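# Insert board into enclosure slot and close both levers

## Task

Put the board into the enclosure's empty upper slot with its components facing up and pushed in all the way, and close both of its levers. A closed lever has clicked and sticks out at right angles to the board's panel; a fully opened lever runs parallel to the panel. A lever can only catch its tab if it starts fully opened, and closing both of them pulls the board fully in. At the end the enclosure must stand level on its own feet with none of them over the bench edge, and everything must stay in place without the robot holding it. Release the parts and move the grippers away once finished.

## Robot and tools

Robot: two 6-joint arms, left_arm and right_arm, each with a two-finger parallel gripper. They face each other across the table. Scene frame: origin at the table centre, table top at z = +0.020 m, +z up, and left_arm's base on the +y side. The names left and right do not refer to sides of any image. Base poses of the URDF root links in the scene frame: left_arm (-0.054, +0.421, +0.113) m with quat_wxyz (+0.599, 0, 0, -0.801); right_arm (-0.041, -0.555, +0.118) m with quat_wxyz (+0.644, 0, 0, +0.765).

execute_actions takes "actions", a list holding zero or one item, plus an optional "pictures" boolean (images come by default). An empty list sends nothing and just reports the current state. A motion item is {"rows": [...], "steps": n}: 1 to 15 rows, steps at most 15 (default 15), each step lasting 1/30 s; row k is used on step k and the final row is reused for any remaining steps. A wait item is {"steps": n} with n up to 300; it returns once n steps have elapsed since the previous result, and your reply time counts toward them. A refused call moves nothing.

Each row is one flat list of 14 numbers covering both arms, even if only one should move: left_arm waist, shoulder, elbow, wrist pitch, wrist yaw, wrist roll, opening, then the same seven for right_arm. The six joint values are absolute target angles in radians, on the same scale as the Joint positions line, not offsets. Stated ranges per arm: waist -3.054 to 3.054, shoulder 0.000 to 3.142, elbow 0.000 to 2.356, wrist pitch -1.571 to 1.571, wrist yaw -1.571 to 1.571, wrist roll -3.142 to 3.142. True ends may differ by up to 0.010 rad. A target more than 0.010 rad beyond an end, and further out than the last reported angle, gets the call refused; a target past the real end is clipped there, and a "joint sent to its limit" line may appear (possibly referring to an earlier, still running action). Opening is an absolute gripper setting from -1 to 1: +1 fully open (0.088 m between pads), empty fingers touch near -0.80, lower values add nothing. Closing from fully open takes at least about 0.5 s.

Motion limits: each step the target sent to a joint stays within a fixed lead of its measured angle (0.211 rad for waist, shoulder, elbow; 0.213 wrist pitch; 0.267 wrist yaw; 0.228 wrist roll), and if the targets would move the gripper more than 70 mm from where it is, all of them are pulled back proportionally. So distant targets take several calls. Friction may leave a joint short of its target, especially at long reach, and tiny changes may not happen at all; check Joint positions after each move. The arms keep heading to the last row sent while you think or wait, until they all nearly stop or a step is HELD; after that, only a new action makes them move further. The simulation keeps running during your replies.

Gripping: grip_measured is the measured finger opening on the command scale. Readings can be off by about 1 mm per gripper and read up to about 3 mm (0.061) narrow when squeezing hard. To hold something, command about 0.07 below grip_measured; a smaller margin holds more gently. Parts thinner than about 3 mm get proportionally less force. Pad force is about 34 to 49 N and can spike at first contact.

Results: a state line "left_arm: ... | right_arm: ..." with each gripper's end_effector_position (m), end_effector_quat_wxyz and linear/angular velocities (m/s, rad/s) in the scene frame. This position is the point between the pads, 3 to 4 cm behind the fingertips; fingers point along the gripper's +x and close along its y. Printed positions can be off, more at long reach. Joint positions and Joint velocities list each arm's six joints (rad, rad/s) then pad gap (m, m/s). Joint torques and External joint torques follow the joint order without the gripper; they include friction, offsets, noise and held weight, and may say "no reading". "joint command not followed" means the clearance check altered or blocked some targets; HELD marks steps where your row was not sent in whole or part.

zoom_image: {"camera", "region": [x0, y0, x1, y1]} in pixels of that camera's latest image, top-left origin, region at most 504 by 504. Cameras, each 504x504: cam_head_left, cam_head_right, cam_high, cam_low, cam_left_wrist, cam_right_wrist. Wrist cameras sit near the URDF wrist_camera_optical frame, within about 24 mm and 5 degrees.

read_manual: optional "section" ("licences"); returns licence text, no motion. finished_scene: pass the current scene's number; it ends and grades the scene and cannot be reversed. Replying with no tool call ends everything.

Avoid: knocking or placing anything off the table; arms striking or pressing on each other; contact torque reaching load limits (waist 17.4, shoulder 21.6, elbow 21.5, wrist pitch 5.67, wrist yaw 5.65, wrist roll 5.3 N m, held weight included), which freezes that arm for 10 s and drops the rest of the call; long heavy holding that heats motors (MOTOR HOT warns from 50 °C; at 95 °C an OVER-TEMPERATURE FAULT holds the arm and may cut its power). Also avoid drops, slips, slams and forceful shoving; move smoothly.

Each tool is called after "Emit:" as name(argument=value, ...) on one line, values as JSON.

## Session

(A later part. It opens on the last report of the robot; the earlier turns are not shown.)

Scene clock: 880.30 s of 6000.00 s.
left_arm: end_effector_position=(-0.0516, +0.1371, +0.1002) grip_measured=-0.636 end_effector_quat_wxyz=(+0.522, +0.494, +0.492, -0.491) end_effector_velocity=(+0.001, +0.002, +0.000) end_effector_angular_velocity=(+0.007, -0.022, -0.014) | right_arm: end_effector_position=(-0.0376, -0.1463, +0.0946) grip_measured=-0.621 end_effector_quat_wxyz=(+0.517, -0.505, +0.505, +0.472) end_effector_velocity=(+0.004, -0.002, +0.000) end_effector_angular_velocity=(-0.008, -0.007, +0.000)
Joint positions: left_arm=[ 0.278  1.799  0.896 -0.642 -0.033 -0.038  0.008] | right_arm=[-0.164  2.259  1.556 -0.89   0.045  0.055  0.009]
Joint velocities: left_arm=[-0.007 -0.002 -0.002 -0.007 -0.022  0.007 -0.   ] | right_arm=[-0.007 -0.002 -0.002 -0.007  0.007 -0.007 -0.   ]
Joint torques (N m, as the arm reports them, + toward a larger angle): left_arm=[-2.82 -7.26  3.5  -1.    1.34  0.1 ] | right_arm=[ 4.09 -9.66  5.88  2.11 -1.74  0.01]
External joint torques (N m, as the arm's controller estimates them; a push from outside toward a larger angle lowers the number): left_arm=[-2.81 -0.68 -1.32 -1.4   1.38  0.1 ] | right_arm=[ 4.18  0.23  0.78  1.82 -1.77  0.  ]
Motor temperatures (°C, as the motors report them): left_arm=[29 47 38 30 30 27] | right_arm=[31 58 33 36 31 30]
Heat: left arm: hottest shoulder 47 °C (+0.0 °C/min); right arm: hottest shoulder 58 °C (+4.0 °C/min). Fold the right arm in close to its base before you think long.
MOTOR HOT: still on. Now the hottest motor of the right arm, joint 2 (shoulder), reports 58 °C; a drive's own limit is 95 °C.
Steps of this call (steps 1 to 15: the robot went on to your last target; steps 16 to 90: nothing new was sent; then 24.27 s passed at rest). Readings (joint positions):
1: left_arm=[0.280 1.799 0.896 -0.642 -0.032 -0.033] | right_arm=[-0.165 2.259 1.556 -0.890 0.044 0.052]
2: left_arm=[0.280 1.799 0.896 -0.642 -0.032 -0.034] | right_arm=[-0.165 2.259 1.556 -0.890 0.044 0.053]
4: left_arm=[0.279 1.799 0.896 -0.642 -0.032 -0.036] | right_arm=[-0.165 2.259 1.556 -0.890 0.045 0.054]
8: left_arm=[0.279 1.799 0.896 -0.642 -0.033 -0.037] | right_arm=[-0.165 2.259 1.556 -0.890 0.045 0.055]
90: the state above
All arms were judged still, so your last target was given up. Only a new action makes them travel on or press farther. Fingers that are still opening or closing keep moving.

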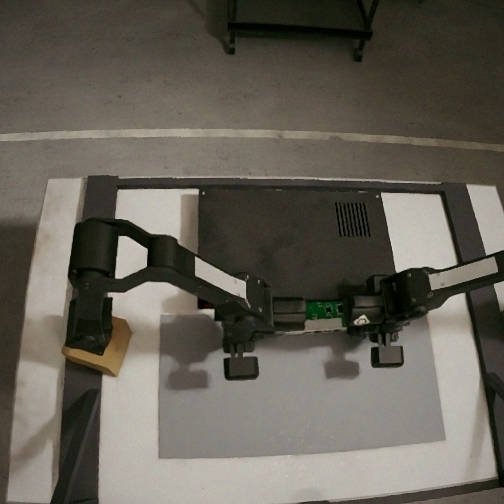

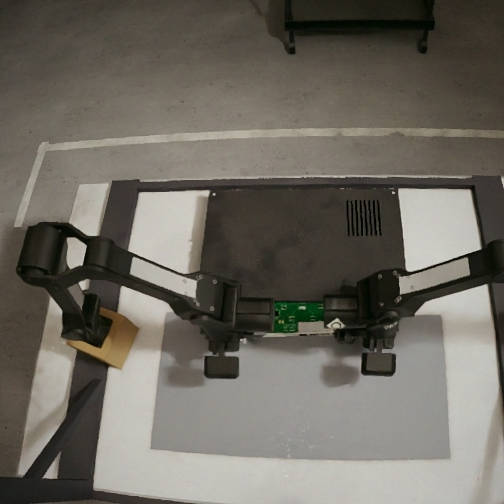

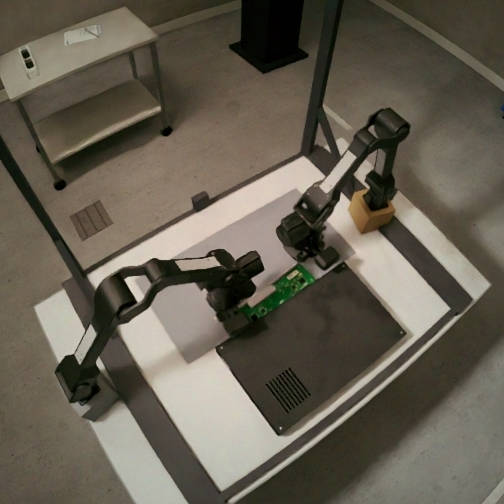

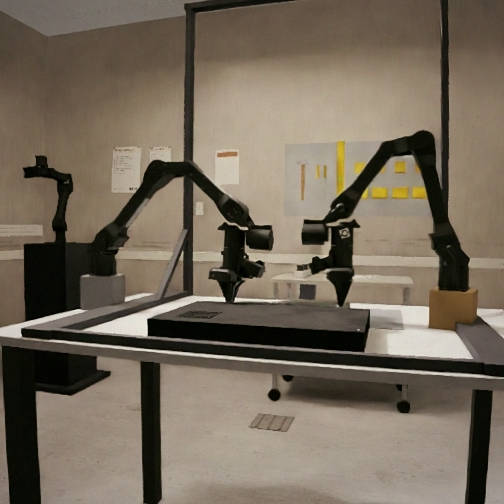

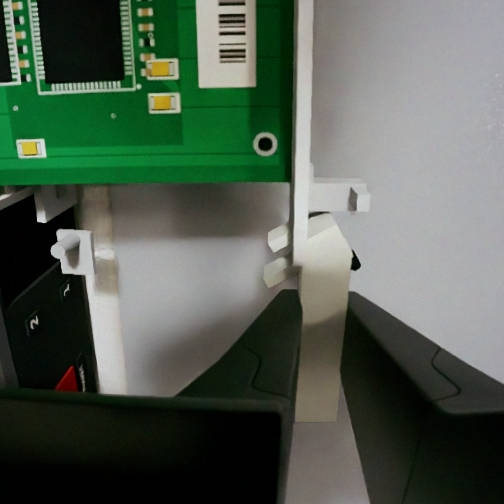

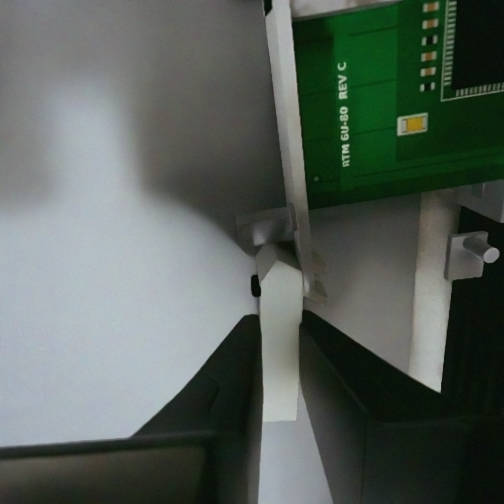

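Emit:
execute_actions(actions=[{"rows":[[0.34,1.785,0.875,-0.655,0,0.04,-0.7,-0.16,2.235,1.565,-0.9,0,0.01,-0.7]],"steps":15}], pictures=false)

Emit:
execute_actions(actions=[{"rows":[[0.32,1.785,0.875,-0.655,0,0.03,-0.7,-0.12,2.235,1.565,-0.9,0,0.04,-0.7]],"steps":15}], pictures=false)

Emit:
execute_actions(actions=[{"steps":20}])

Scene clock: 886.43 s of 6000.00 s.
left_arm: end_effector_position=(-0.0412, +0.1410, +0.1002) grip_measured=-0.636 end_effector_quat_wxyz=(+0.507, +0.492, +0.499, -0.501) end_effector_velocity=(-0.005, +0.001, -0.001) end_effector_angular_velocity=(-0.003, +0.022, -0.015) | right_arm: end_effector_position=(-0.0440, -0.1443, +0.0973) grip_measured=-0.621 end_effector_quat_wxyz=(+0.500, -0.502, +0.504, +0.494) end_effector_velocity=(-0.000, -0.004, -0.000) end_effector_angular_velocity=(-0.022, +0.007, +0.019)
Joint positions: left_arm=[ 0.334  1.794  0.89  -0.65   0.002  0.035  0.008] | right_arm=[-0.163  2.254  1.56  -0.889  0.004  0.018  0.009]
Joint velocities: left_arm=[-0.007 -0.002 -0.007  0.007  0.022  0.007  0.   ] | right_arm=[-0.002  0.002  0.002 -0.022 -0.007 -0.022  0.   ]
Joint torques (N m, as the arm reports them, + toward a larger angle): left_arm=[ 0.58 -8.26  2.56 -0.32 -0.06  0.2 ] | right_arm=[  0.21 -11.54   5.49  -0.5   -0.16  -0.19]
External joint torques (N m, as the arm's controller estimates them; a push from outside toward a larger angle lowers the number): left_arm=[ 0.59 -1.76 -2.2  -0.68 -0.06  0.2 ] | right_arm=[ 0.21 -1.74  0.41 -0.79 -0.15 -0.19]
Motor temperatures (°C, as the motors report them): left_arm=[29 47 38 30 30 27] | right_arm=[31 58 33 37 32 30]
Heat: left arm: hottest shoulder 47 °C (+0.0 °C/min); right arm: hottest shoulder 58 °C (+3.0 °C/min). Fold the right arm in close to its base before you think long.
MOTOR HOT: still on. Now the hottest motor of the right arm, joint 2 (shoulder), reports 58 °C; a drive's own limit is 95 °C.
Steps of this call (steps 1 to 90: nothing new was sent; then 2.63 s passed at rest; steps 91 to 105: all 15 steps of this action). Readings (joint positions):
91: left_arm=[0.286 1.799 0.896 -0.642 -0.027 -0.025] | right_arm=[-0.167 2.259 1.556 -0.892 0.042 0.053]
92: left_arm=[0.302 1.799 0.895 -0.644 -0.019 -0.009] | right_arm=[-0.170 2.258 1.556 -0.892 0.034 0.044]
94: left_arm=[0.325 1.798 0.894 -0.648 -0.005 0.016] | right_arm=[-0.174 2.256 1.557 -0.888 0.009 0.030]
98: left_arm=[0.332 1.794 0.890 -0.650 0.000 0.031] | right_arm=[-0.164 2.254 1.559 -0.888 0.004 0.021]
105: the state above

Scene clock: 886.93 s of 6000.00 s.
left_arm: end_effector_position=(-0.0456, +0.1412, +0.1002) grip_measured=-0.636 end_effector_quat_wxyz=(+0.503, +0.496, +0.496, -0.505) end_effector_velocity=(+0.003, -0.000, -0.001) end_effector_angular_velocity=(-0.002, -0.022, +0.005) | right_arm: end_effector_position=(-0.0582, -0.1441, +0.0986) grip_measured=-0.621 end_effector_quat_wxyz=(+0.498, -0.505, +0.500, +0.497) end_effector_velocity=(-0.000, +0.003, +0.003) end_effector_angular_velocity=(+0.017, +0.008, -0.010)
Joint positions: left_arm=[ 0.319  1.793  0.889 -0.65   0.003  0.035  0.008] | right_arm=[-0.128  2.251  1.562 -0.891  0.006  0.041  0.009]
Joint velocities: left_arm=[-0.002  0.002 -0.002  0.007 -0.022 -0.007 -0.   ] | right_arm=[-0.002 -0.007  0.002  0.007 -0.007  0.007 -0.   ]
Joint torques (N m, as the arm reports them, + toward a larger angle): left_arm=[ 0.08 -8.18  2.64 -0.28 -0.14 -0.18] | right_arm=[  0.59 -11.32   5.45  -0.37  -0.21  -0.03]
External joint torques (N m, as the arm's controller estimates them; a push from outside toward a larger angle lowers the number): left_arm=[ 0.03 -1.69 -2.16 -0.67 -0.13 -0.17] | right_arm=[ 0.59 -1.34  0.21 -0.71 -0.21 -0.03]
Motor temperatures (°C, as the motors report them): left_arm=[29 47 38 30 30 27] | right_arm=[31 58 33 37 32 30]
Heat: left arm: hottest shoulder 47 °C (+0.0 °C/min); right arm: hottest shoulder 58 °C (+3.0 °C/min). Fold the right arm in close to its base before you think long.
MOTOR HOT: still on. Now the hottest motor of the right arm, joint 2 (shoulder), reports 58 °C; a drive's own limit is 95 °C.
Steps of this call (steps 1 to 15: all 15 steps of this action). Readings (joint positions):
1: left_arm=[0.333 1.794 0.889 -0.650 0.002 0.035] | right_arm=[-0.162 2.254 1.560 -0.889 0.006 0.018]
2: left_arm=[0.331 1.794 0.889 -0.650 0.002 0.035] | right_arm=[-0.158 2.254 1.560 -0.889 0.010 0.021]
4: left_arm=[0.327 1.794 0.889 -0.651 0.002 0.035] | right_arm=[-0.150 2.254 1.561 -0.889 0.015 0.029]
8: left_arm=[0.321 1.793 0.889 -0.651 0.002 0.035] | right_arm=[-0.134 2.252 1.562 -0.890 0.006 0.037]
15: the state above

Scene clock: 887.60 s of 6000.00 s.
left_arm: end_effector_position=(-0.0456, +0.1412, +0.1002) grip_measured=-0.636 end_effector_quat_wxyz=(+0.503, +0.496, +0.496, -0.505) end_effector_velocity=(-0.002, +0.007, -0.001) end_effector_angular_velocity=(+0.027, +0.008, +0.005) | right_arm: end_effector_position=(-0.0582, -0.1441, +0.0986) grip_measured=-0.621 end_effector_quat_wxyz=(+0.498, -0.505, +0.500, +0.497) end_effector_velocity=(-0.004, -0.007, -0.001) end_effector_angular_velocity=(-0.028, +0.035, +0.005)
Joint positions: left_arm=[ 0.319  1.793  0.889 -0.65   0.003  0.035  0.008] | right_arm=[-0.128  2.251  1.562 -0.891  0.006  0.041  0.009]
Joint velocities: left_arm=[-0.002 -0.002 -0.007 -0.022  0.007 -0.007 -0.   ] | right_arm=[-0.002 -0.002 -0.007 -0.022 -0.037 -0.007  0.   ]
Joint torques (N m, as the arm reports them, + toward a larger angle): left_arm=[ 0.06 -8.18  2.65 -0.29 -0.14 -0.18] | right_arm=[  0.55 -11.32   5.42  -0.37  -0.21  -0.02]
External joint torques (N m, as the arm's controller estimates them; a push from outside toward a larger angle lowers the number): left_arm=[ 0.07 -1.72 -2.05 -0.63 -0.14 -0.18] | right_arm=[ 0.52 -1.46  0.31 -0.66 -0.2  -0.02]
Motor temperatures (°C, as the motors report them): left_arm=[29 47 38 30 30 27] | right_arm=[31 59 33 37 32 30]
Heat: left arm: hottest shoulder 47 °C (+0.0 °C/min); right arm: hottest shoulder 59 °C (+4.0 °C/min). Fold the right arm in close to its base before you think long.
MOTOR HOT: still on. Now the hottest motor of the right arm, joint 2 (shoulder), reports 59 °C; a drive's own limit is 95 °C.
Steps of this call (steps 1 to 15: the robot went on to your last target; steps 16 to 20: nothing new was sent). Readings (joint positions):
1: left_arm=[0.319 1.793 0.889 -0.650 0.003 0.035] | right_arm=[-0.128 2.251 1.562 -0.891 0.006 0.041]
2: left_arm=[0.319 1.793 0.889 -0.650 0.003 0.035] | right_arm=[-0.128 2.251 1.562 -0.891 0.006 0.041]
4: left_arm=[0.319 1.793 0.889 -0.650 0.003 0.035] | right_arm=[-0.128 2.251 1.562 -0.891 0.006 0.041]
8: left_arm=[0.319 1.793 0.889 -0.650 0.003 0.035] | right_arm=[-0.128 2.251 1.562 -0.891 0.006 0.041]
20: the state above
All arms were judged still, so your last target was given up. Only a new action makes them travel on or press farther. Fingers that are still opening or closing keep moving.

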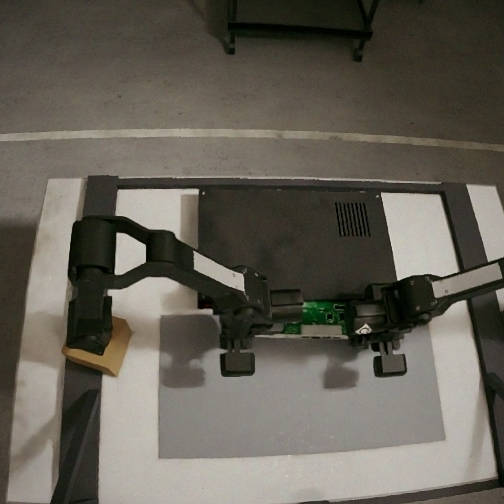

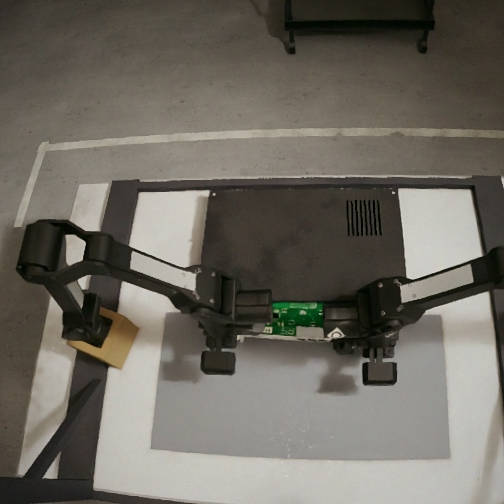

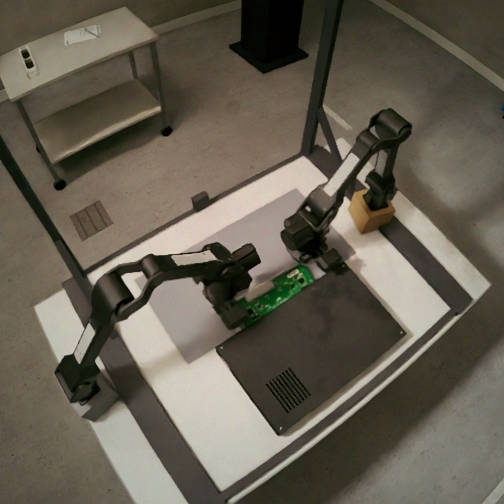

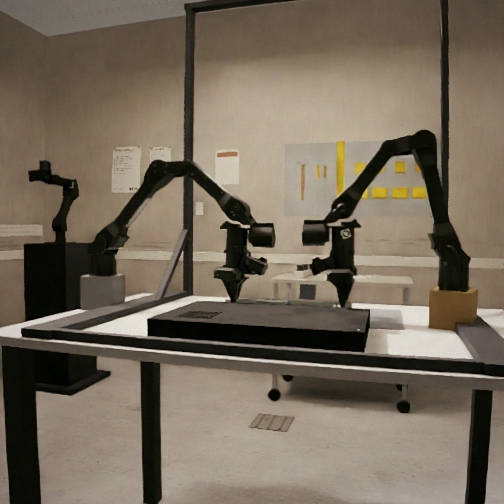

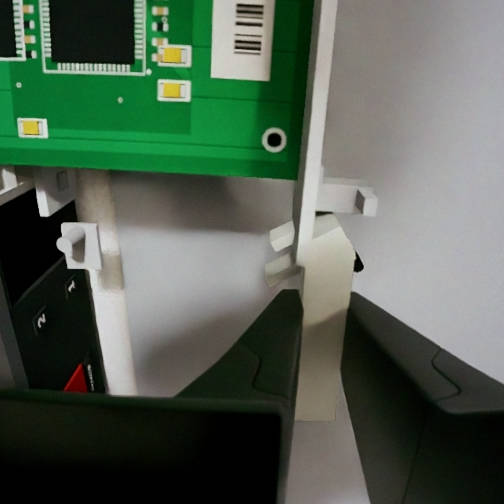

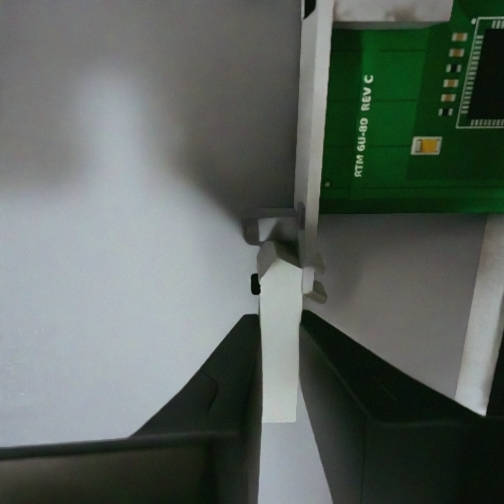

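Emit:
execute_actions(actions=[{"rows":[[0.29,1.785,0.875,-0.655,0,0.0,-0.7,-0.12,2.24,1.565,-0.9,0,0.04,-0.7],[0.27,1.785,0.875,-0.655,0,-0.02,-0.7,-0.12,2.24,1.565,-0.9,0,0.04,-0.7],[0.27,1.785,0.875,-0.655,0,-0.02,-0.7,-0.12,2.24,1.565,-0.9,0,0.04,-0.7],[0.26,1.785,0.875,-0.655,0,-0.03,-0.7,-0.115,2.24,1.565,-0.9,0,0.05,-0.7],[0.25,1.785,0.875,-0.655,0,-0.04,-0.7,-0.11,2.24,1.565,-0.9,0,0.055,-0.7],[0.24,1.785,0.875,-0.655,0,-0.05,-0.7,-0.103,2.24,1.565,-0.9,0,0.06,-0.7],[0.23,1.785,0.875,-0.655,0,-0.06,-0.7,-0.096,2.24,1.565,-0.9,0,0.07,-0.7],[0.22,1.785,0.875,-0.655,0,-0.07,-0.7,-0.089,2.24,1.565,-0.9,0,0.075,-0.7],[0.21,1.785,0.875,-0.655,0,-0.08,-0.7,-0.082,2.24,1.565,-0.9,0,0.085,-0.7],[0.2,1.785,0.875,-0.655,0,-0.09,-0.7,-0.075,2.24,1.565,-0.9,0,0.09,-0.7],[0.19,1.785,0.875,-0.655,0,-0.1,-0.7,-0.068,2.24,1.565,-0.9,0,0.1,-0.7]],"steps":15}], pictures=false)

Emit:
execute_actions(actions=[{"steps":20}])

Scene clock: 898.83 s of 6000.00 s.
left_arm: end_effector_position=(-0.0801, +0.1413, +0.1004) grip_measured=-0.636 end_effector_quat_wxyz=(+0.503, +0.495, +0.495, -0.507) end_effector_velocity=(-0.013, -0.002, +0.002) end_effector_angular_velocity=(-0.019, -0.019, +0.025) | right_arm: end_effector_position=(-0.0823, -0.1456, +0.0990) grip_measured=-0.621 end_effector_quat_wxyz=(+0.496, -0.506, +0.499, +0.500) end_effector_velocity=(-0.020, -0.003, +0.002) end_effector_angular_velocity=(-0.004, +0.021, -0.010)
Joint positions: left_arm=[ 0.196  1.792  0.889 -0.647  0.003 -0.088  0.008] | right_arm=[-0.071  2.251  1.563 -0.892  0.002  0.09   0.009]
Joint velocities: left_arm=[-0.056 -0.007  0.002  0.007 -0.022 -0.081 -0.   ] | right_arm=[ 0.042 -0.002  0.002 -0.007 -0.022  0.051 -0.   ]
Joint torques (N m, as the arm reports them, + toward a larger angle): left_arm=[-0.1  -8.09  2.69 -0.61 -0.12 -0.22] | right_arm=[ -0.09 -10.86   5.25  -0.28  -0.07   0.16]
External joint torques (N m, as the arm's controller estimates them; a push from outside toward a larger angle lowers the number): left_arm=[-0.28 -1.56 -2.17 -1.02 -0.08 -0.21] | right_arm=[ 0.51 -0.99  0.13 -0.58 -0.11  0.16]
Motor temperatures (°C, as the motors report them): left_arm=[29 48 37 30 30 27] | right_arm=[30 61 33 35 31 30]
Heat: left arm: hottest shoulder 48 °C (+2.0 °C/min); right arm: hottest shoulder 61 °C (+5.1 °C/min). Fold the right arm in close to its base before you think long.
MOTOR HOT: still on. Now the hottest motor of the right arm, joint 2 (shoulder), reports 61 °C; a drive's own limit is 95 °C.
Steps of this call (steps 1 to 90: nothing new was sent; then 7.73 s passed at rest; steps 91 to 105: all 15 steps of this action). Readings (joint positions):
91: left_arm=[0.316 1.793 0.889 -0.650 0.003 0.027] | right_arm=[-0.128 2.251 1.562 -0.891 0.006 0.041]
92: left_arm=[0.308 1.793 0.889 -0.650 0.003 0.015] | right_arm=[-0.128 2.251 1.562 -0.891 0.005 0.041]
94: left_arm=[0.286 1.793 0.889 -0.650 0.003 -0.003] | right_arm=[-0.127 2.251 1.562 -0.892 0.003 0.041]
98: left_arm=[0.248 1.793 0.889 -0.650 0.003 -0.041] | right_arm=[-0.111 2.251 1.562 -0.892 0.003 0.054]
105: the state above

Scene clock: 899.50 s of 6000.00 s.
left_arm: end_effector_position=(-0.0806, +0.1414, +0.1004) grip_measured=-0.636 end_effector_quat_wxyz=(+0.504, +0.493, +0.496, -0.506) end_effector_velocity=(-0.001, +0.000, +0.001) end_effector_angular_velocity=(+0.002, -0.007, +0.015) | right_arm: end_effector_position=(-0.0827, -0.1455, +0.0990) grip_measured=-0.621 end_effector_quat_wxyz=(+0.496, -0.505, +0.499, +0.499) end_effector_velocity=(+0.004, +0.003, +0.001) end_effector_angular_velocity=(+0.013, -0.006, -0.015)
Joint positions: left_arm=[ 0.194  1.792  0.889 -0.647  0.002 -0.095  0.008] | right_arm=[-0.07   2.251  1.563 -0.892  0.002  0.093  0.009]
Joint velocities: left_arm=[-0.007 -0.002  0.002 -0.007 -0.007 -0.022 -0.   ] | right_arm=[-0.007 -0.002  0.002  0.007  0.007  0.007 -0.   ]
Joint torques (N m, as the arm reports them, + toward a larger angle): left_arm=[-0.39 -8.12  2.64 -0.62 -0.11 -0.21] | right_arm=[  0.08 -10.88   5.22  -0.28  -0.08   0.2 ]
External joint torques (N m, as the arm's controller estimates them; a push from outside toward a larger angle lowers the number): left_arm=[-0.37 -1.62 -2.15 -0.99 -0.1  -0.21] | right_arm=[ 0.16 -0.97  0.04 -0.61 -0.08  0.2 ]
Motor temperatures (°C, as the motors report them): left_arm=[29 48 37 30 30 27] | right_arm=[30 61 33 35 31 30]
Heat: left arm: hottest shoulder 48 °C (+2.0 °C/min); right arm: hottest shoulder 61 °C (+5.0 °C/min). Fold the right arm in close to its base before you think long.
MOTOR HOT: still on. Now the hottest motor of the right arm, joint 2 (shoulder), reports 61 °C; a drive's own limit is 95 °C.
Steps of this call (steps 1 to 15: the robot went on to your last target; steps 16 to 20: nothing new was sent). Readings (joint positions):
1: left_arm=[0.195 1.792 0.889 -0.647 0.003 -0.090] | right_arm=[-0.070 2.251 1.563 -0.892 0.002 0.091]
2: left_arm=[0.194 1.792 0.889 -0.647 0.003 -0.092] | right_arm=[-0.070 2.251 1.563 -0.892 0.002 0.091]
4: left_arm=[0.194 1.792 0.889 -0.647 0.003 -0.093] | right_arm=[-0.070 2.251 1.563 -0.892 0.002 0.092]
8: left_arm=[0.194 1.792 0.889 -0.647 0.002 -0.094] | right_arm=[-0.070 2.251 1.563 -0.892 0.002 0.093]
20: the state above
All arms were judged still, so your last target was given up. Only a new action makes them travel on or press farther. Fingers that are still opening or closing keep moving.

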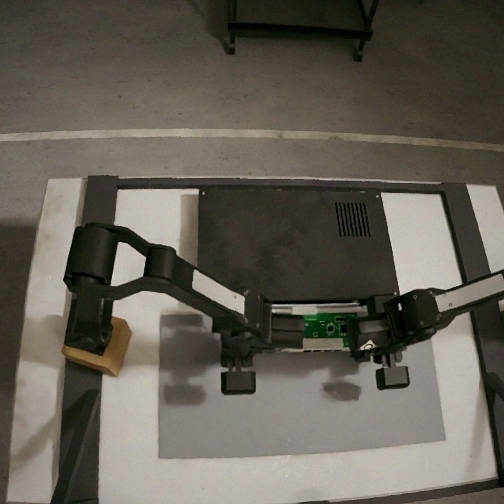

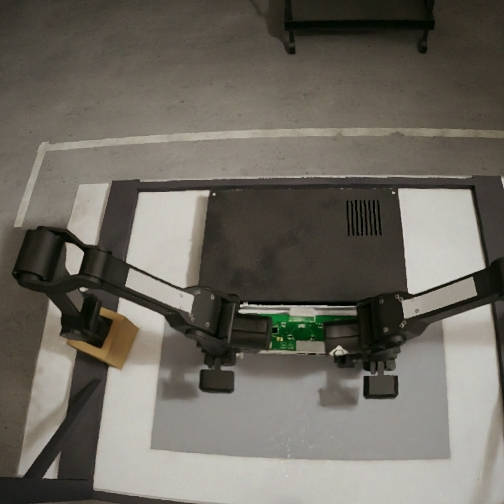

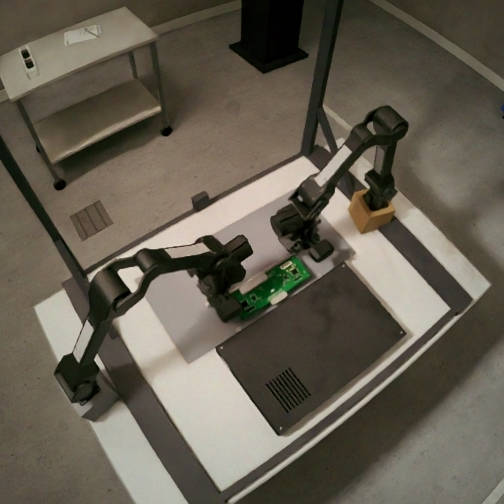

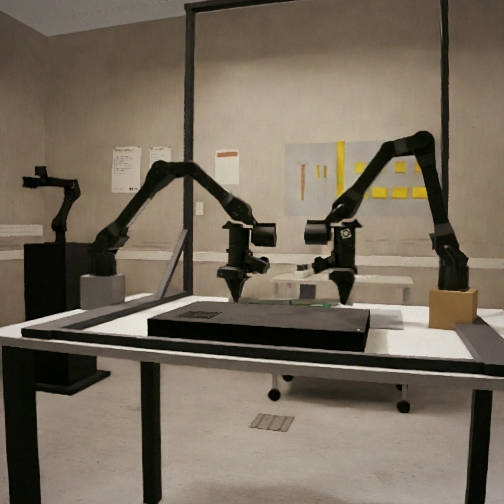

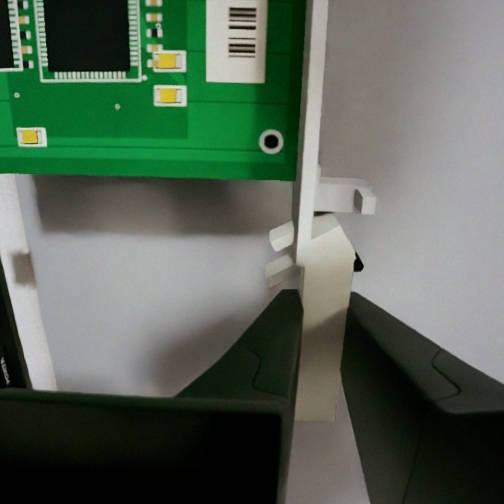

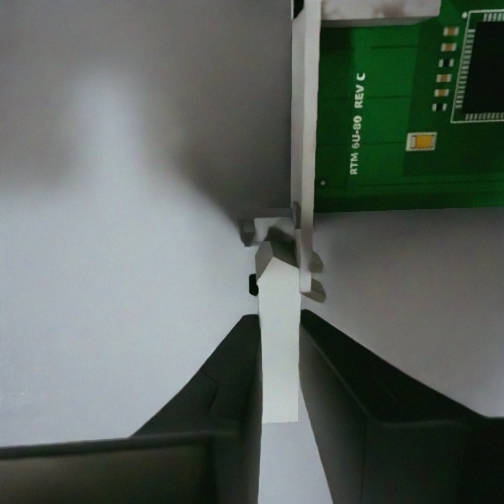

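Emit:
zoom_image(camera="cam_low", region=[200, 260, 380, 330])

Region (200, 260, 380, 330) of cam_low's 504x504 image, scaled by 2.800, with more detail than that image has.

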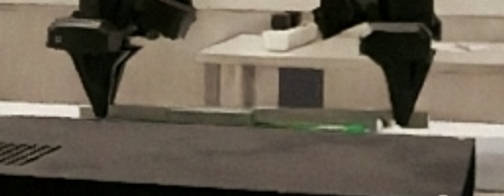

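Emit:
execute_actions(actions=[{"rows":[[0.19,1.827,0.88,-0.645,0,-0.095,-0.7,-0.075,2.275,1.595,-0.89,0,0.095,-0.7]],"steps":15}], pictures=false)

Emit:
execute_actions(actions=[{"steps":20}])

Emit:
zoom_image(camera="cam_low", region=[200, 260, 380, 330])

Scene clock: 909.97 s of 6000.00 s.
left_arm: end_effector_position=(-0.0806, +0.1429, +0.0952) grip_measured=-0.636 end_effector_quat_wxyz=(+0.501, +0.498, +0.500, -0.501) end_effector_velocity=(+0.001, +0.002, +0.000) end_effector_angular_velocity=(+0.007, -0.008, -0.010) | right_arm: end_effector_position=(-0.0823, -0.1420, +0.0971) grip_measured=-0.621 end_effector_quat_wxyz=(+0.497, -0.504, +0.499, +0.499) end_effector_velocity=(-0.000, +0.000, -0.002) end_effector_angular_velocity=(+0.002, +0.008, +0.005)
Joint positions: left_arm=[ 0.193  1.812  0.889 -0.643  0.002 -0.095  0.008] | right_arm=[-0.072  2.266  1.58  -0.892  0.002  0.093  0.009]
Joint velocities: left_arm=[-0.002 -0.002 -0.002 -0.007 -0.007  0.007 -0.   ] | right_arm=[-0.002  0.002 -0.002  0.007 -0.007 -0.007 -0.   ]
Joint torques (N m, as the arm reports them, + toward a larger angle): left_arm=[-0.35 -5.67  3.05 -0.12 -0.1  -0.01] | right_arm=[-0.32 -8.94  6.57  0.45 -0.05  0.06]
External joint torques (N m, as the arm's controller estimates them; a push from outside toward a larger angle lowers the number): left_arm=[-0.34  0.9  -1.66 -0.47 -0.09 -0.01] | right_arm=[-0.32  1.1   1.34  0.11 -0.05  0.06]
Motor temperatures (°C, as the motors report them): left_arm=[29 49 37 30 29 27] | right_arm=[30 62 33 34 30 30]
Heat: left arm: hottest shoulder 49 °C (+3.0 °C/min); right arm: hottest shoulder 62 °C (+6.1 °C/min). Fold the right arm in close to its base before you think long.
MOTOR HOT: still on. Now the hottest motor of the right arm, joint 2 (shoulder), reports 62 °C; a drive's own limit is 95 °C.
Steps of this call (steps 1 to 90: nothing new was sent; then 6.97 s passed at rest; steps 91 to 105: all 15 steps of this action). Readings (joint positions):
91: left_arm=[0.194 1.794 0.889 -0.646 0.002 -0.095] | right_arm=[-0.070 2.252 1.567 -0.893 0.002 0.093]
92: left_arm=[0.194 1.797 0.889 -0.647 0.002 -0.095] | right_arm=[-0.070 2.253 1.571 -0.893 0.002 0.093]
94: left_arm=[0.193 1.805 0.889 -0.646 0.002 -0.095] | right_arm=[-0.071 2.258 1.576 -0.893 0.002 0.093]
98: left_arm=[0.193 1.810 0.889 -0.643 0.002 -0.095] | right_arm=[-0.072 2.265 1.579 -0.893 0.002 0.093]
105: the state above

Scene clock: 910.63 s of 6000.00 s.
left_arm: end_effector_position=(-0.0806, +0.1429, +0.0952) grip_measured=-0.636 end_effector_quat_wxyz=(+0.501, +0.498, +0.500, -0.501) end_effector_velocity=(+0.001, +0.005, +0.000) end_effector_angular_velocity=(+0.021, -0.009, +0.005) | right_arm: end_effector_position=(-0.0823, -0.1420, +0.0971) grip_measured=-0.621 end_effector_quat_wxyz=(+0.497, -0.504, +0.499, +0.499) end_effector_velocity=(+0.000, -0.004, -0.001) end_effector_angular_velocity=(-0.013, +0.006, -0.010)
Joint positions: left_arm=[ 0.193  1.812  0.889 -0.643  0.002 -0.095  0.008] | right_arm=[-0.072  2.266  1.58  -0.892  0.002  0.093  0.009]
Joint velocities: left_arm=[-0.002 -0.002 -0.002 -0.022 -0.007 -0.007 -0.   ] | right_arm=[-0.002 -0.002 -0.007 -0.007 -0.007  0.007 -0.   ]
Joint torques (N m, as the arm reports them, + toward a larger angle): left_arm=[-0.36 -5.68  3.09 -0.11 -0.1  -0.01] | right_arm=[-0.32 -9.    6.56  0.45 -0.06  0.06]
External joint torques (N m, as the arm's controller estimates them; a push from outside toward a larger angle lowers the number): left_arm=[-0.36  0.88 -1.59 -0.46 -0.09 -0.01] | right_arm=[-0.32  0.88  1.5   0.17 -0.05  0.06]
Motor temperatures (°C, as the motors report them): left_arm=[29 48 37 30 29 27] | right_arm=[30 61 33 34 30 30]
Heat: left arm: hottest shoulder 48 °C (+2.0 °C/min); right arm: hottest shoulder 61 °C (+5.0 °C/min). Fold the right arm in close to its base before you think long.
MOTOR HOT: still on. Now the hottest motor of the right arm, joint 2 (shoulder), reports 61 °C; a drive's own limit is 95 °C.
Steps of this call (steps 1 to 15: the robot went on to your last target; steps 16 to 20: nothing new was sent). Readings (joint positions):
1: left_arm=[0.193 1.812 0.889 -0.643 0.002 -0.095] | right_arm=[-0.072 2.266 1.580 -0.892 0.002 0.093]
2: left_arm=[0.193 1.812 0.889 -0.643 0.002 -0.095] | right_arm=[-0.072 2.266 1.580 -0.892 0.002 0.093]
4: left_arm=[0.193 1.812 0.889 -0.643 0.002 -0.095] | right_arm=[-0.072 2.266 1.580 -0.892 0.002 0.093]
8: left_arm=[0.193 1.812 0.889 -0.643 0.002 -0.095] | right_arm=[-0.072 2.266 1.580 -0.892 0.002 0.093]
20: the state above
All arms were judged still, so your last target was given up. Only a new action makes them travel on or press farther. Fingers that are still opening or closing keep moving.

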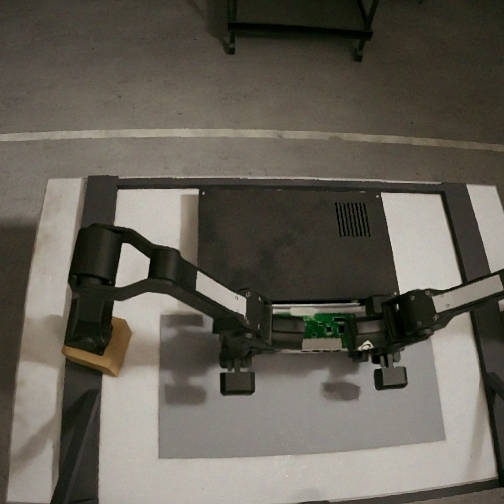

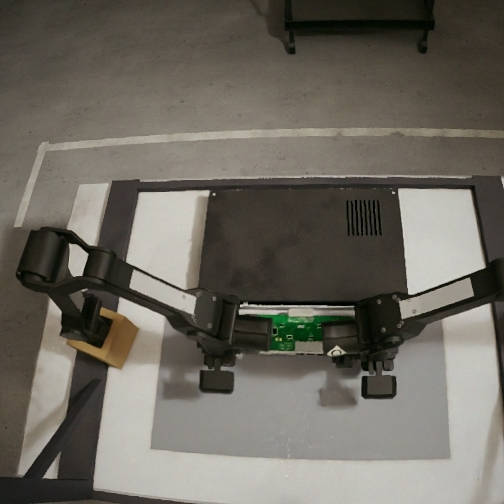

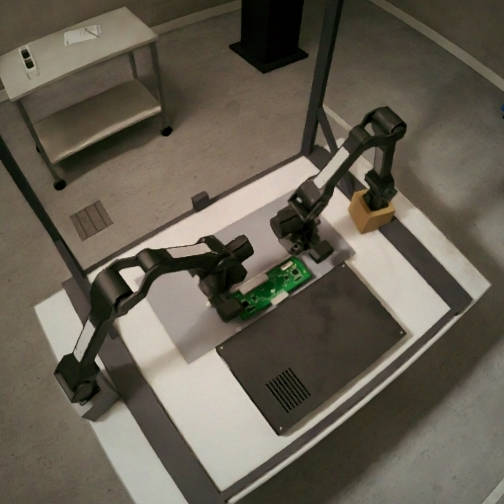

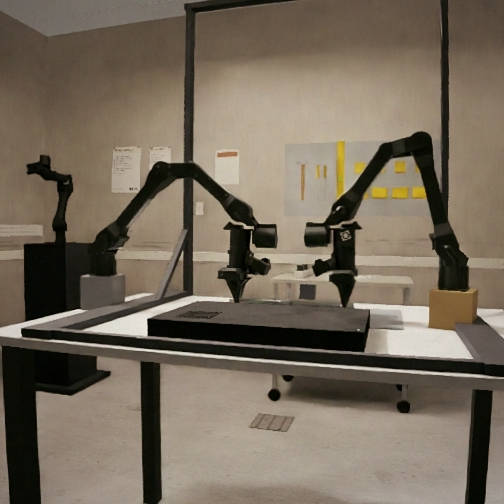

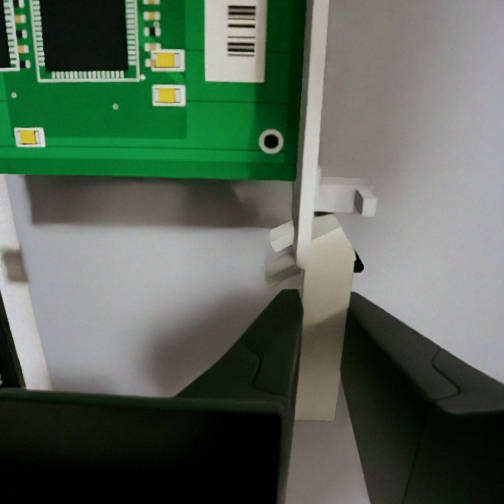

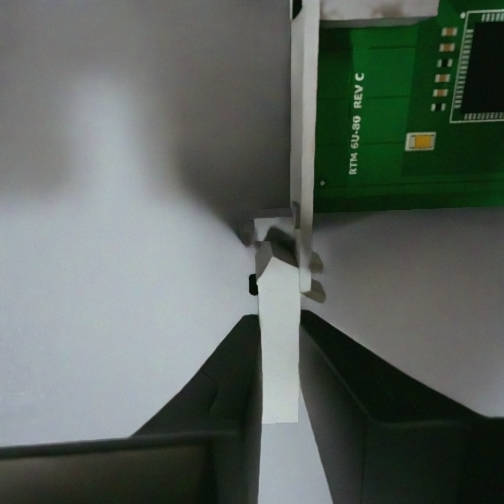

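Region (200, 260, 380, 330) of cam_low's 504x504 image, scaled by 2.800, with more detail than that image has.

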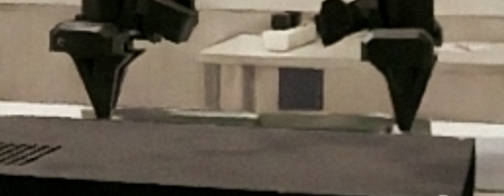

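Emit:
execute_actions(actions=[{"rows":[[0.2,1.827,0.88,-0.645,0,-0.085,-0.7,-0.085,2.275,1.595,-0.89,0,0.085,-0.7],[0.205,1.827,0.88,-0.645,0,-0.08,-0.7,-0.089,2.275,1.595,-0.89,0,0.08,-0.7],[0.21,1.827,0.88,-0.645,0,-0.075,-0.7,-0.093,2.275,1.595,-0.89,0,0.075,-0.7],[0.217,1.827,0.88,-0.645,0,-0.07,-0.7,-0.097,2.275,1.595,-0.89,0,0.07,-0.7],[0.224,1.827,0.88,-0.645,0,-0.06,-0.7,-0.102,2.275,1.595,-0.89,0,0.065,-0.7],[0.231,1.827,0.88,-0.645,0,-0.055,-0.7,-0.107,2.275,1.595,-0.89,0,0.06,-0.7],[0.238,1.827,0.88,-0.645,0,-0.05,-0.7,-0.112,2.275,1.595,-0.89,0,0.055,-0.7],[0.245,1.827,0.88,-0.645,0,-0.04,-0.7,-0.117,2.275,1.595,-0.89,0,0.05,-0.7],[0.252,1.827,0.88,-0.645,0,-0.035,-0.7,-0.122,2.275,1.595,-0.89,0,0.045,-0.7],[0.259,1.827,0.88,-0.645,0,-0.03,-0.7,-0.127,2.275,1.595,-0.89,0,0.04,-0.7],[0.266,1.827,0.88,-0.645,0,-0.02,-0.7,-0.132,2.275,1.595,-0.89,0,0.035,-0.7],[0.273,1.827,0.88,-0.645,0,-0.015,-0.7,-0.137,2.275,1.595,-0.89,0,0.03,-0.7],[0.28,1.827,0.88,-0.645,0,-0.005,-0.7,-0.142,2.275,1.595,-0.89,0,0.025,-0.7]],"steps":15}], pictures=false)

Emit:
execute_actions(actions=[{"rows":[[0.29,1.827,0.88,-0.645,0,0.005,-0.7,-0.149,2.275,1.595,-0.89,0,0.02,-0.7],[0.29,1.827,0.88,-0.645,0,0.005,-0.7,-0.149,2.275,1.595,-0.89,0,0.02,-0.7],[0.3,1.827,0.88,-0.645,0,0.015,-0.7,-0.156,2.275,1.595,-0.89,0,0.01,-0.7],[0.3,1.827,0.88,-0.645,0,0.015,-0.7,-0.156,2.275,1.595,-0.89,0,0.01,-0.7],[0.31,1.827,0.88,-0.645,0,0.025,-0.7,-0.163,2.275,1.595,-0.89,0,0.005,-0.7],[0.31,1.827,0.88,-0.645,0,0.025,-0.7,-0.163,2.275,1.595,-0.89,0,0.005,-0.7],[0.32,1.827,0.88,-0.645,0,0.035,-0.7,-0.17,2.275,1.595,-0.89,0,0,-0.7],[0.32,1.827,0.88,-0.645,0,0.035,-0.7,-0.17,2.275,1.595,-0.89,0,0,-0.7],[0.33,1.827,0.88,-0.645,0,0.045,-0.7,-0.177,2.275,1.595,-0.89,0,-0.01,-0.7]],"steps":15}])

Scene clock: 938.97 s of 6000.00 s.
left_arm: end_effector_position=(-0.0589, +0.1427, +0.0947) grip_measured=-0.636 end_effector_quat_wxyz=(+0.500, +0.499, +0.502, -0.499) end_effector_velocity=(+0.033, +0.002, -0.001) end_effector_angular_velocity=(+0.012, -0.007, +0.020) | right_arm: end_effector_position=(-0.0566, -0.1405, +0.0961) grip_measured=-0.621 end_effector_quat_wxyz=(+0.498, -0.503, +0.502, +0.497) end_effector_velocity=(+0.043, -0.001, -0.001) end_effector_angular_velocity=(-0.013, +0.008, -0.024)
Joint positions: left_arm=[ 0.271  1.814  0.888 -0.645  0.002 -0.02   0.008] | right_arm=[-0.134  2.268  1.58  -0.892  0.     0.038  0.009]
Joint velocities: left_arm=[ 0.115  0.002 -0.002 -0.007 -0.007  0.095 -0.   ] | right_arm=[-0.105  0.002 -0.002 -0.007 -0.007 -0.081  0.   ]
Joint torques (N m, as the arm reports them, + toward a larger angle): left_arm=[-0.04 -5.89  3.09  0.08 -0.09  0.22] | right_arm=[-0.06 -9.2   6.57  0.48 -0.02 -0.19]
External joint torques (N m, as the arm's controller estimates them; a push from outside toward a larger angle lowers the number): left_arm=[ 0.17  0.67 -1.61 -0.27 -0.11  0.21] | right_arm=[-0.47  0.74  1.42  0.17  0.02 -0.18]
Motor temperatures (°C, as the motors report them): left_arm=[28 46 37 29 29 27] | right_arm=[29 59 34 32 29 30]
Heat: left arm: hottest shoulder 46 °C (-1.0 °C/min); right arm: hottest shoulder 59 °C (+1.0 °C/min). Fold the right arm in close to its base before you think long.
MOTOR HOT: still on. Now the hottest motor of the right arm, joint 2 (shoulder), reports 59 °C; a drive's own limit is 95 °C.
Steps of this call (steps 1 to 90: nothing new was sent; then 24.83 s passed at rest; steps 91 to 105: all 15 steps of this action). Readings (joint positions):
91: left_arm=[0.194 1.812 0.889 -0.643 0.002 -0.095] | right_arm=[-0.072 2.266 1.580 -0.892 0.001 0.093]
92: left_arm=[0.194 1.812 0.889 -0.643 0.002 -0.094] | right_arm=[-0.074 2.266 1.580 -0.892 0.000 0.093]
94: left_arm=[0.200 1.813 0.889 -0.643 0.002 -0.086] | right_arm=[-0.080 2.266 1.580 -0.892 0.000 0.087]
98: left_arm=[0.225 1.814 0.889 -0.644 0.002 -0.062] | right_arm=[-0.100 2.267 1.580 -0.892 0.000 0.069]
105: the state above

Scene clock: 939.47 s of 6000.00 s.
left_arm: end_effector_position=(-0.0565, +0.1425, +0.0947) grip_measured=-0.636 end_effector_quat_wxyz=(+0.486, +0.493, +0.506, -0.514) end_effector_velocity=(+0.002, +0.002, +0.000) end_effector_angular_velocity=(+0.007, -0.007, -0.020) | right_arm: end_effector_position=(-0.0497, -0.1414, +0.0962) grip_measured=-0.621 end_effector_quat_wxyz=(+0.488, -0.505, +0.502, +0.505) end_effector_velocity=(-0.000, -0.002, +0.000) end_effector_angular_velocity=(-0.007, +0.008, +0.019)
Joint positions: left_arm=[ 0.301  1.814  0.888 -0.645  0.041  0.028  0.008] | right_arm=[-0.157  2.268  1.58  -0.898 -0.014 -0.004  0.009]
Joint velocities: left_arm=[ 0.002 -0.002 -0.002 -0.007 -0.007  0.022 -0.   ] | right_arm=[-0.002 -0.002 -0.002 -0.007 -0.007 -0.022 -0.   ]
Joint torques (N m, as the arm reports them, + toward a larger angle): left_arm=[ 2.79 -5.92  3.13  0.03 -1.68  0.59] | right_arm=[-1.58 -9.14  6.56  0.83  0.57 -0.14]
External joint torques (N m, as the arm's controller estimates them; a push from outside toward a larger angle lowers the number): left_arm=[ 2.76  0.69 -1.58 -0.31 -1.69  0.59] | right_arm=[-1.56  0.79  1.45  0.53  0.58 -0.14]
Motor temperatures (°C, as the motors report them): left_arm=[28 46 37 29 29 27] | right_arm=[29 59 34 32 29 30]
Heat: left arm: hottest shoulder 46 °C (-1.0 °C/min); right arm: hottest shoulder 59 °C (+1.0 °C/min). Fold the right arm in close to its base before you think long.
MOTOR HOT: still on. Now the hottest motor of the right arm, joint 2 (shoulder), reports 59 °C; a drive's own limit is 95 °C.
Steps of this call (steps 1 to 15: all 15 steps of this action). Readings (joint positions):
1: left_arm=[0.275 1.814 0.888 -0.645 0.003 -0.015] | right_arm=[-0.138 2.268 1.580 -0.893 0.000 0.035]
2: left_arm=[0.278 1.814 0.888 -0.645 0.007 -0.012] | right_arm=[-0.140 2.268 1.580 -0.893 -0.001 0.032]
4: left_arm=[0.281 1.814 0.888 -0.645 0.013 -0.004] | right_arm=[-0.143 2.268 1.580 -0.894 -0.004 0.024]
8: left_arm=[0.292 1.814 0.888 -0.645 0.028 0.013] | right_arm=[-0.149 2.268 1.580 -0.896 -0.009 0.011]
15: the state above

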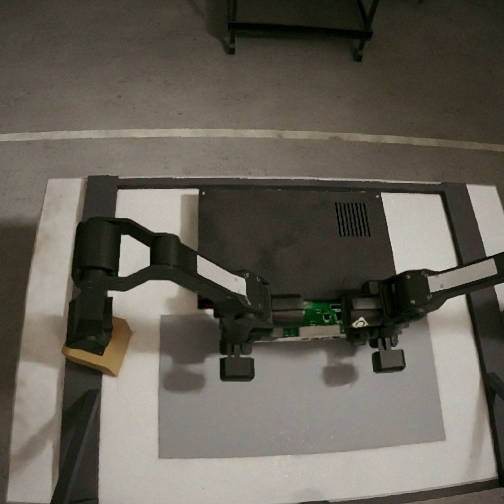

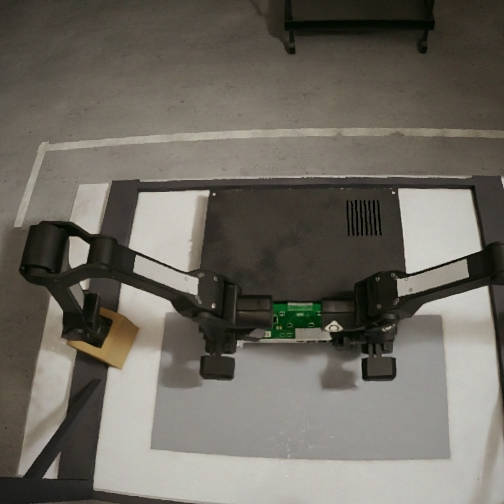

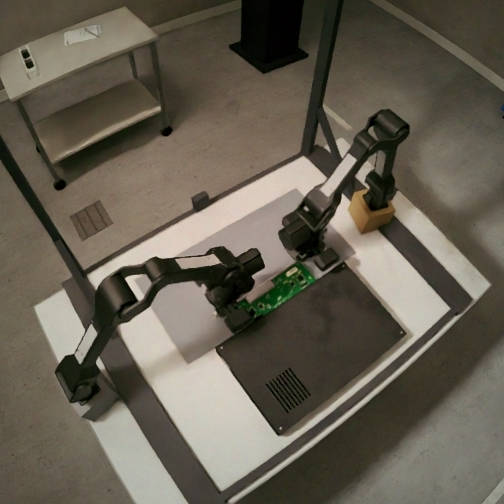

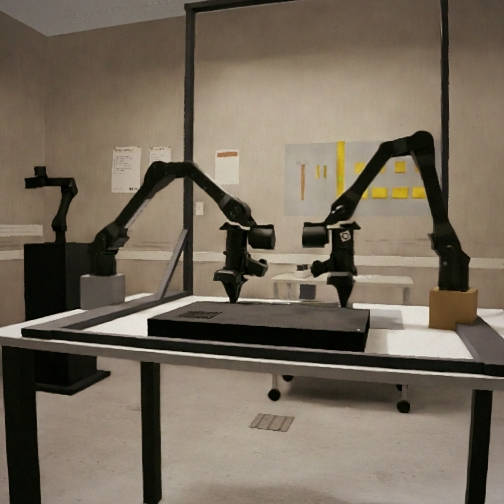

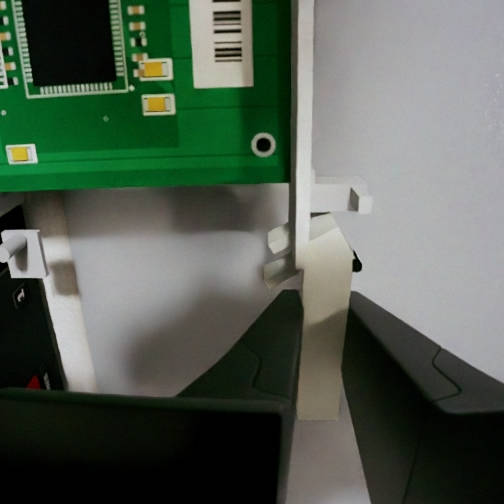

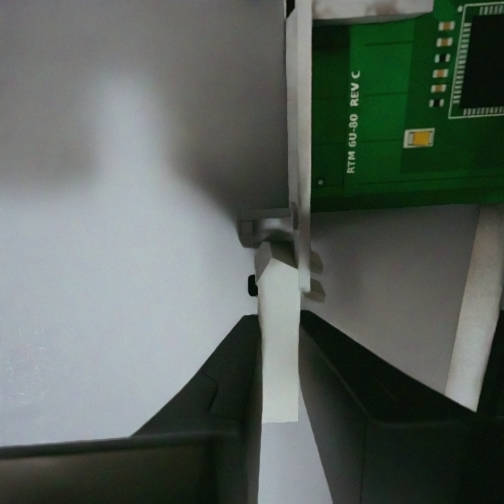

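Emit:
execute_actions(actions=[{"rows":[[0.262,1.827,0.88,-0.645,0,-0.02,-0.7,-0.128,2.275,1.595,-0.89,0,0.04,-0.7],[0.262,1.827,0.88,-0.645,0,-0.02,-0.7,-0.128,2.275,1.595,-0.89,0,0.04,-0.7],[0.262,1.827,0.88,-0.645,0,-0.02,-0.7,-0.128,2.275,1.595,-0.89,0,0.04,-0.7],[0.262,1.827,0.88,-0.645,0,-0.02,-0.7,-0.128,2.275,1.595,-0.89,0,0.04,-0.7],[0.262,1.827,0.88,-0.645,0,-0.02,-0.7,-0.128,2.275,1.595,-0.89,0,0.04,-0.7],[0.262,1.838,0.89,-0.64,0,-0.02,-0.7,-0.128,2.275,1.595,-0.89,0,0.04,-0.7]],"steps":15}], pictures=false)

Emit:
execute_actions(actions=[{"rows":[[0.272,1.838,0.89,-0.64,0,-0.01,-0.7,-0.136,2.275,1.595,-0.89,0,0.03,-0.7],[0.272,1.838,0.89,-0.64,0,-0.01,-0.7,-0.136,2.275,1.595,-0.89,0,0.03,-0.7],[0.28,1.838,0.89,-0.64,0,-0.01,-0.7,-0.141,2.275,1.595,-0.89,0,0.03,-0.7],[0.28,1.838,0.89,-0.64,0,-0.01,-0.7,-0.141,2.275,1.595,-0.89,0,0.03,-0.7],[0.29,1.838,0.89,-0.64,0,0,-0.7,-0.147,2.275,1.595,-0.89,0,0.02,-0.7],[0.29,1.838,0.89,-0.64,0,0,-0.7,-0.147,2.275,1.595,-0.89,0,0.02,-0.7],[0.305,1.838,0.89,-0.64,0,0.02,-0.7,-0.156,2.275,1.595,-0.89,0,0.01,-0.7]],"steps":15}], pictures=false)

Scene clock: 957.20 s of 6000.00 s.
left_arm: end_effector_position=(-0.0604, +0.1426, +0.0925) grip_measured=-0.636 end_effector_quat_wxyz=(+0.497, +0.502, +0.500, -0.501) end_effector_velocity=(-0.001, +0.003, -0.001) end_effector_angular_velocity=(+0.012, -0.008, -0.015) | right_arm: end_effector_position=(-0.0596, -0.1412, +0.0959) grip_measured=-0.621 end_effector_quat_wxyz=(+0.493, -0.505, +0.501, +0.500) end_effector_velocity=(+0.002, -0.004, -0.001) end_effector_angular_velocity=(-0.012, +0.007, +0.015)
Joint positions: left_arm=[ 0.266  1.823  0.888 -0.64   0.003 -0.015  0.008] | right_arm=[-0.129  2.269  1.58  -0.895 -0.004  0.033  0.009]
Joint velocities: left_arm=[-0.007  0.002 -0.002 -0.007 -0.007  0.007  0.   ] | right_arm=[-0.007 -0.002 -0.007 -0.007 -0.007 -0.022 -0.   ]
Joint torques (N m, as the arm reports them, + toward a larger angle): left_arm=[-0.36 -5.7   4.14  0.05 -0.14 -0.17] | right_arm=[ 0.   -9.3   6.56  0.62  0.16  0.2 ]
External joint torques (N m, as the arm's controller estimates them; a push from outside toward a larger angle lowers the number): left_arm=[-0.32  0.92 -0.56 -0.3  -0.14 -0.17] | right_arm=[0.04 0.67 1.44 0.33 0.17 0.2 ]
Motor temperatures (°C, as the motors report them): left_arm=[29 45 37 29 31 27] | right_arm=[29 58 35 32 29 30]
Heat: left arm: hottest shoulder 45 °C (-3.0 °C/min); right arm: hottest shoulder 58 °C (-3.0 °C/min). Fold the right arm in close to its base before you think long.
MOTOR HOT: still on. Now the hottest motor of the right arm, joint 2 (shoulder), reports 58 °C; a drive's own limit is 95 °C.
Steps of this call (steps 1 to 15: the robot went on to your last target; steps 16 to 90: nothing new was sent; then 14.23 s passed at rest; steps 91 to 105: all 15 steps of this action). Readings (joint positions):
91: left_arm=[0.296 1.814 0.888 -0.645 0.035 0.021] | right_arm=[-0.154 2.268 1.580 -0.898 -0.014 -0.001]
92: left_arm=[0.286 1.814 0.888 -0.645 0.021 0.009] | right_arm=[-0.149 2.268 1.580 -0.897 -0.010 0.008]
94: left_arm=[0.275 1.815 0.888 -0.645 0.004 -0.003] | right_arm=[-0.138 2.268 1.580 -0.895 -0.006 0.021]
98: left_arm=[0.268 1.819 0.888 -0.642 0.003 -0.011] | right_arm=[-0.129 2.269 1.580 -0.895 -0.004 0.030]
105: the state above

Scene clock: 957.70 s of 6000.00 s.
left_arm: end_effector_position=(-0.0539, +0.1426, +0.0923) grip_measured=-0.636 end_effector_quat_wxyz=(+0.495, +0.500, +0.502, -0.503) end_effector_velocity=(-0.002, +0.003, -0.001) end_effector_angular_velocity=(+0.012, +0.007, -0.010) | right_arm: end_effector_position=(-0.0532, -0.1409, +0.0959) grip_measured=-0.621 end_effector_quat_wxyz=(+0.492, -0.504, +0.503, +0.501) end_effector_velocity=(+0.002, -0.007, -0.001) end_effector_angular_velocity=(-0.026, -0.008, +0.020)
Joint positions: left_arm=[ 0.294  1.823  0.888 -0.64   0.011  0.013  0.008] | right_arm=[-0.146  2.269  1.58  -0.895 -0.008  0.017  0.009]
Joint velocities: left_arm=[-0.002  0.002 -0.002 -0.007  0.007  0.007  0.   ] | right_arm=[-0.002 -0.002 -0.007 -0.022  0.007 -0.022 -0.   ]
Joint torques (N m, as the arm reports them, + toward a larger angle): left_arm=[ 1.08 -5.65  4.13  0.03 -0.46  0.26] | right_arm=[-0.81 -9.29  6.61  0.61  0.32 -0.18]
External joint torques (N m, as the arm's controller estimates them; a push from outside toward a larger angle lowers the number): left_arm=[ 1.11  0.89 -0.51 -0.32 -0.46  0.25] | right_arm=[-0.81  0.67  1.49  0.31  0.33 -0.18]
Motor temperatures (°C, as the motors report them): left_arm=[29 45 37 29 31 27] | right_arm=[29 58 35 32 29 30]
Heat: left arm: hottest shoulder 45 °C (-3.0 °C/min); right arm: hottest shoulder 58 °C (-3.0 °C/min). Fold the right arm in close to its base before you think long.
MOTOR HOT: still on. Now the hottest motor of the right arm, joint 2 (shoulder), reports 58 °C; a drive's own limit is 95 °C.
Steps of this call (steps 1 to 15: all 15 steps of this action). Readings (joint positions):
1: left_arm=[0.266 1.823 0.888 -0.640 0.003 -0.015] | right_arm=[-0.129 2.269 1.580 -0.895 -0.004 0.033]
2: left_arm=[0.266 1.823 0.888 -0.640 0.003 -0.015] | right_arm=[-0.129 2.269 1.580 -0.895 -0.004 0.033]
4: left_arm=[0.269 1.823 0.888 -0.640 0.003 -0.015] | right_arm=[-0.131 2.269 1.580 -0.895 -0.004 0.033]
8: left_arm=[0.288 1.823 0.888 -0.640 0.004 0.002] | right_arm=[-0.143 2.269 1.580 -0.895 -0.004 0.025]
15: the state above


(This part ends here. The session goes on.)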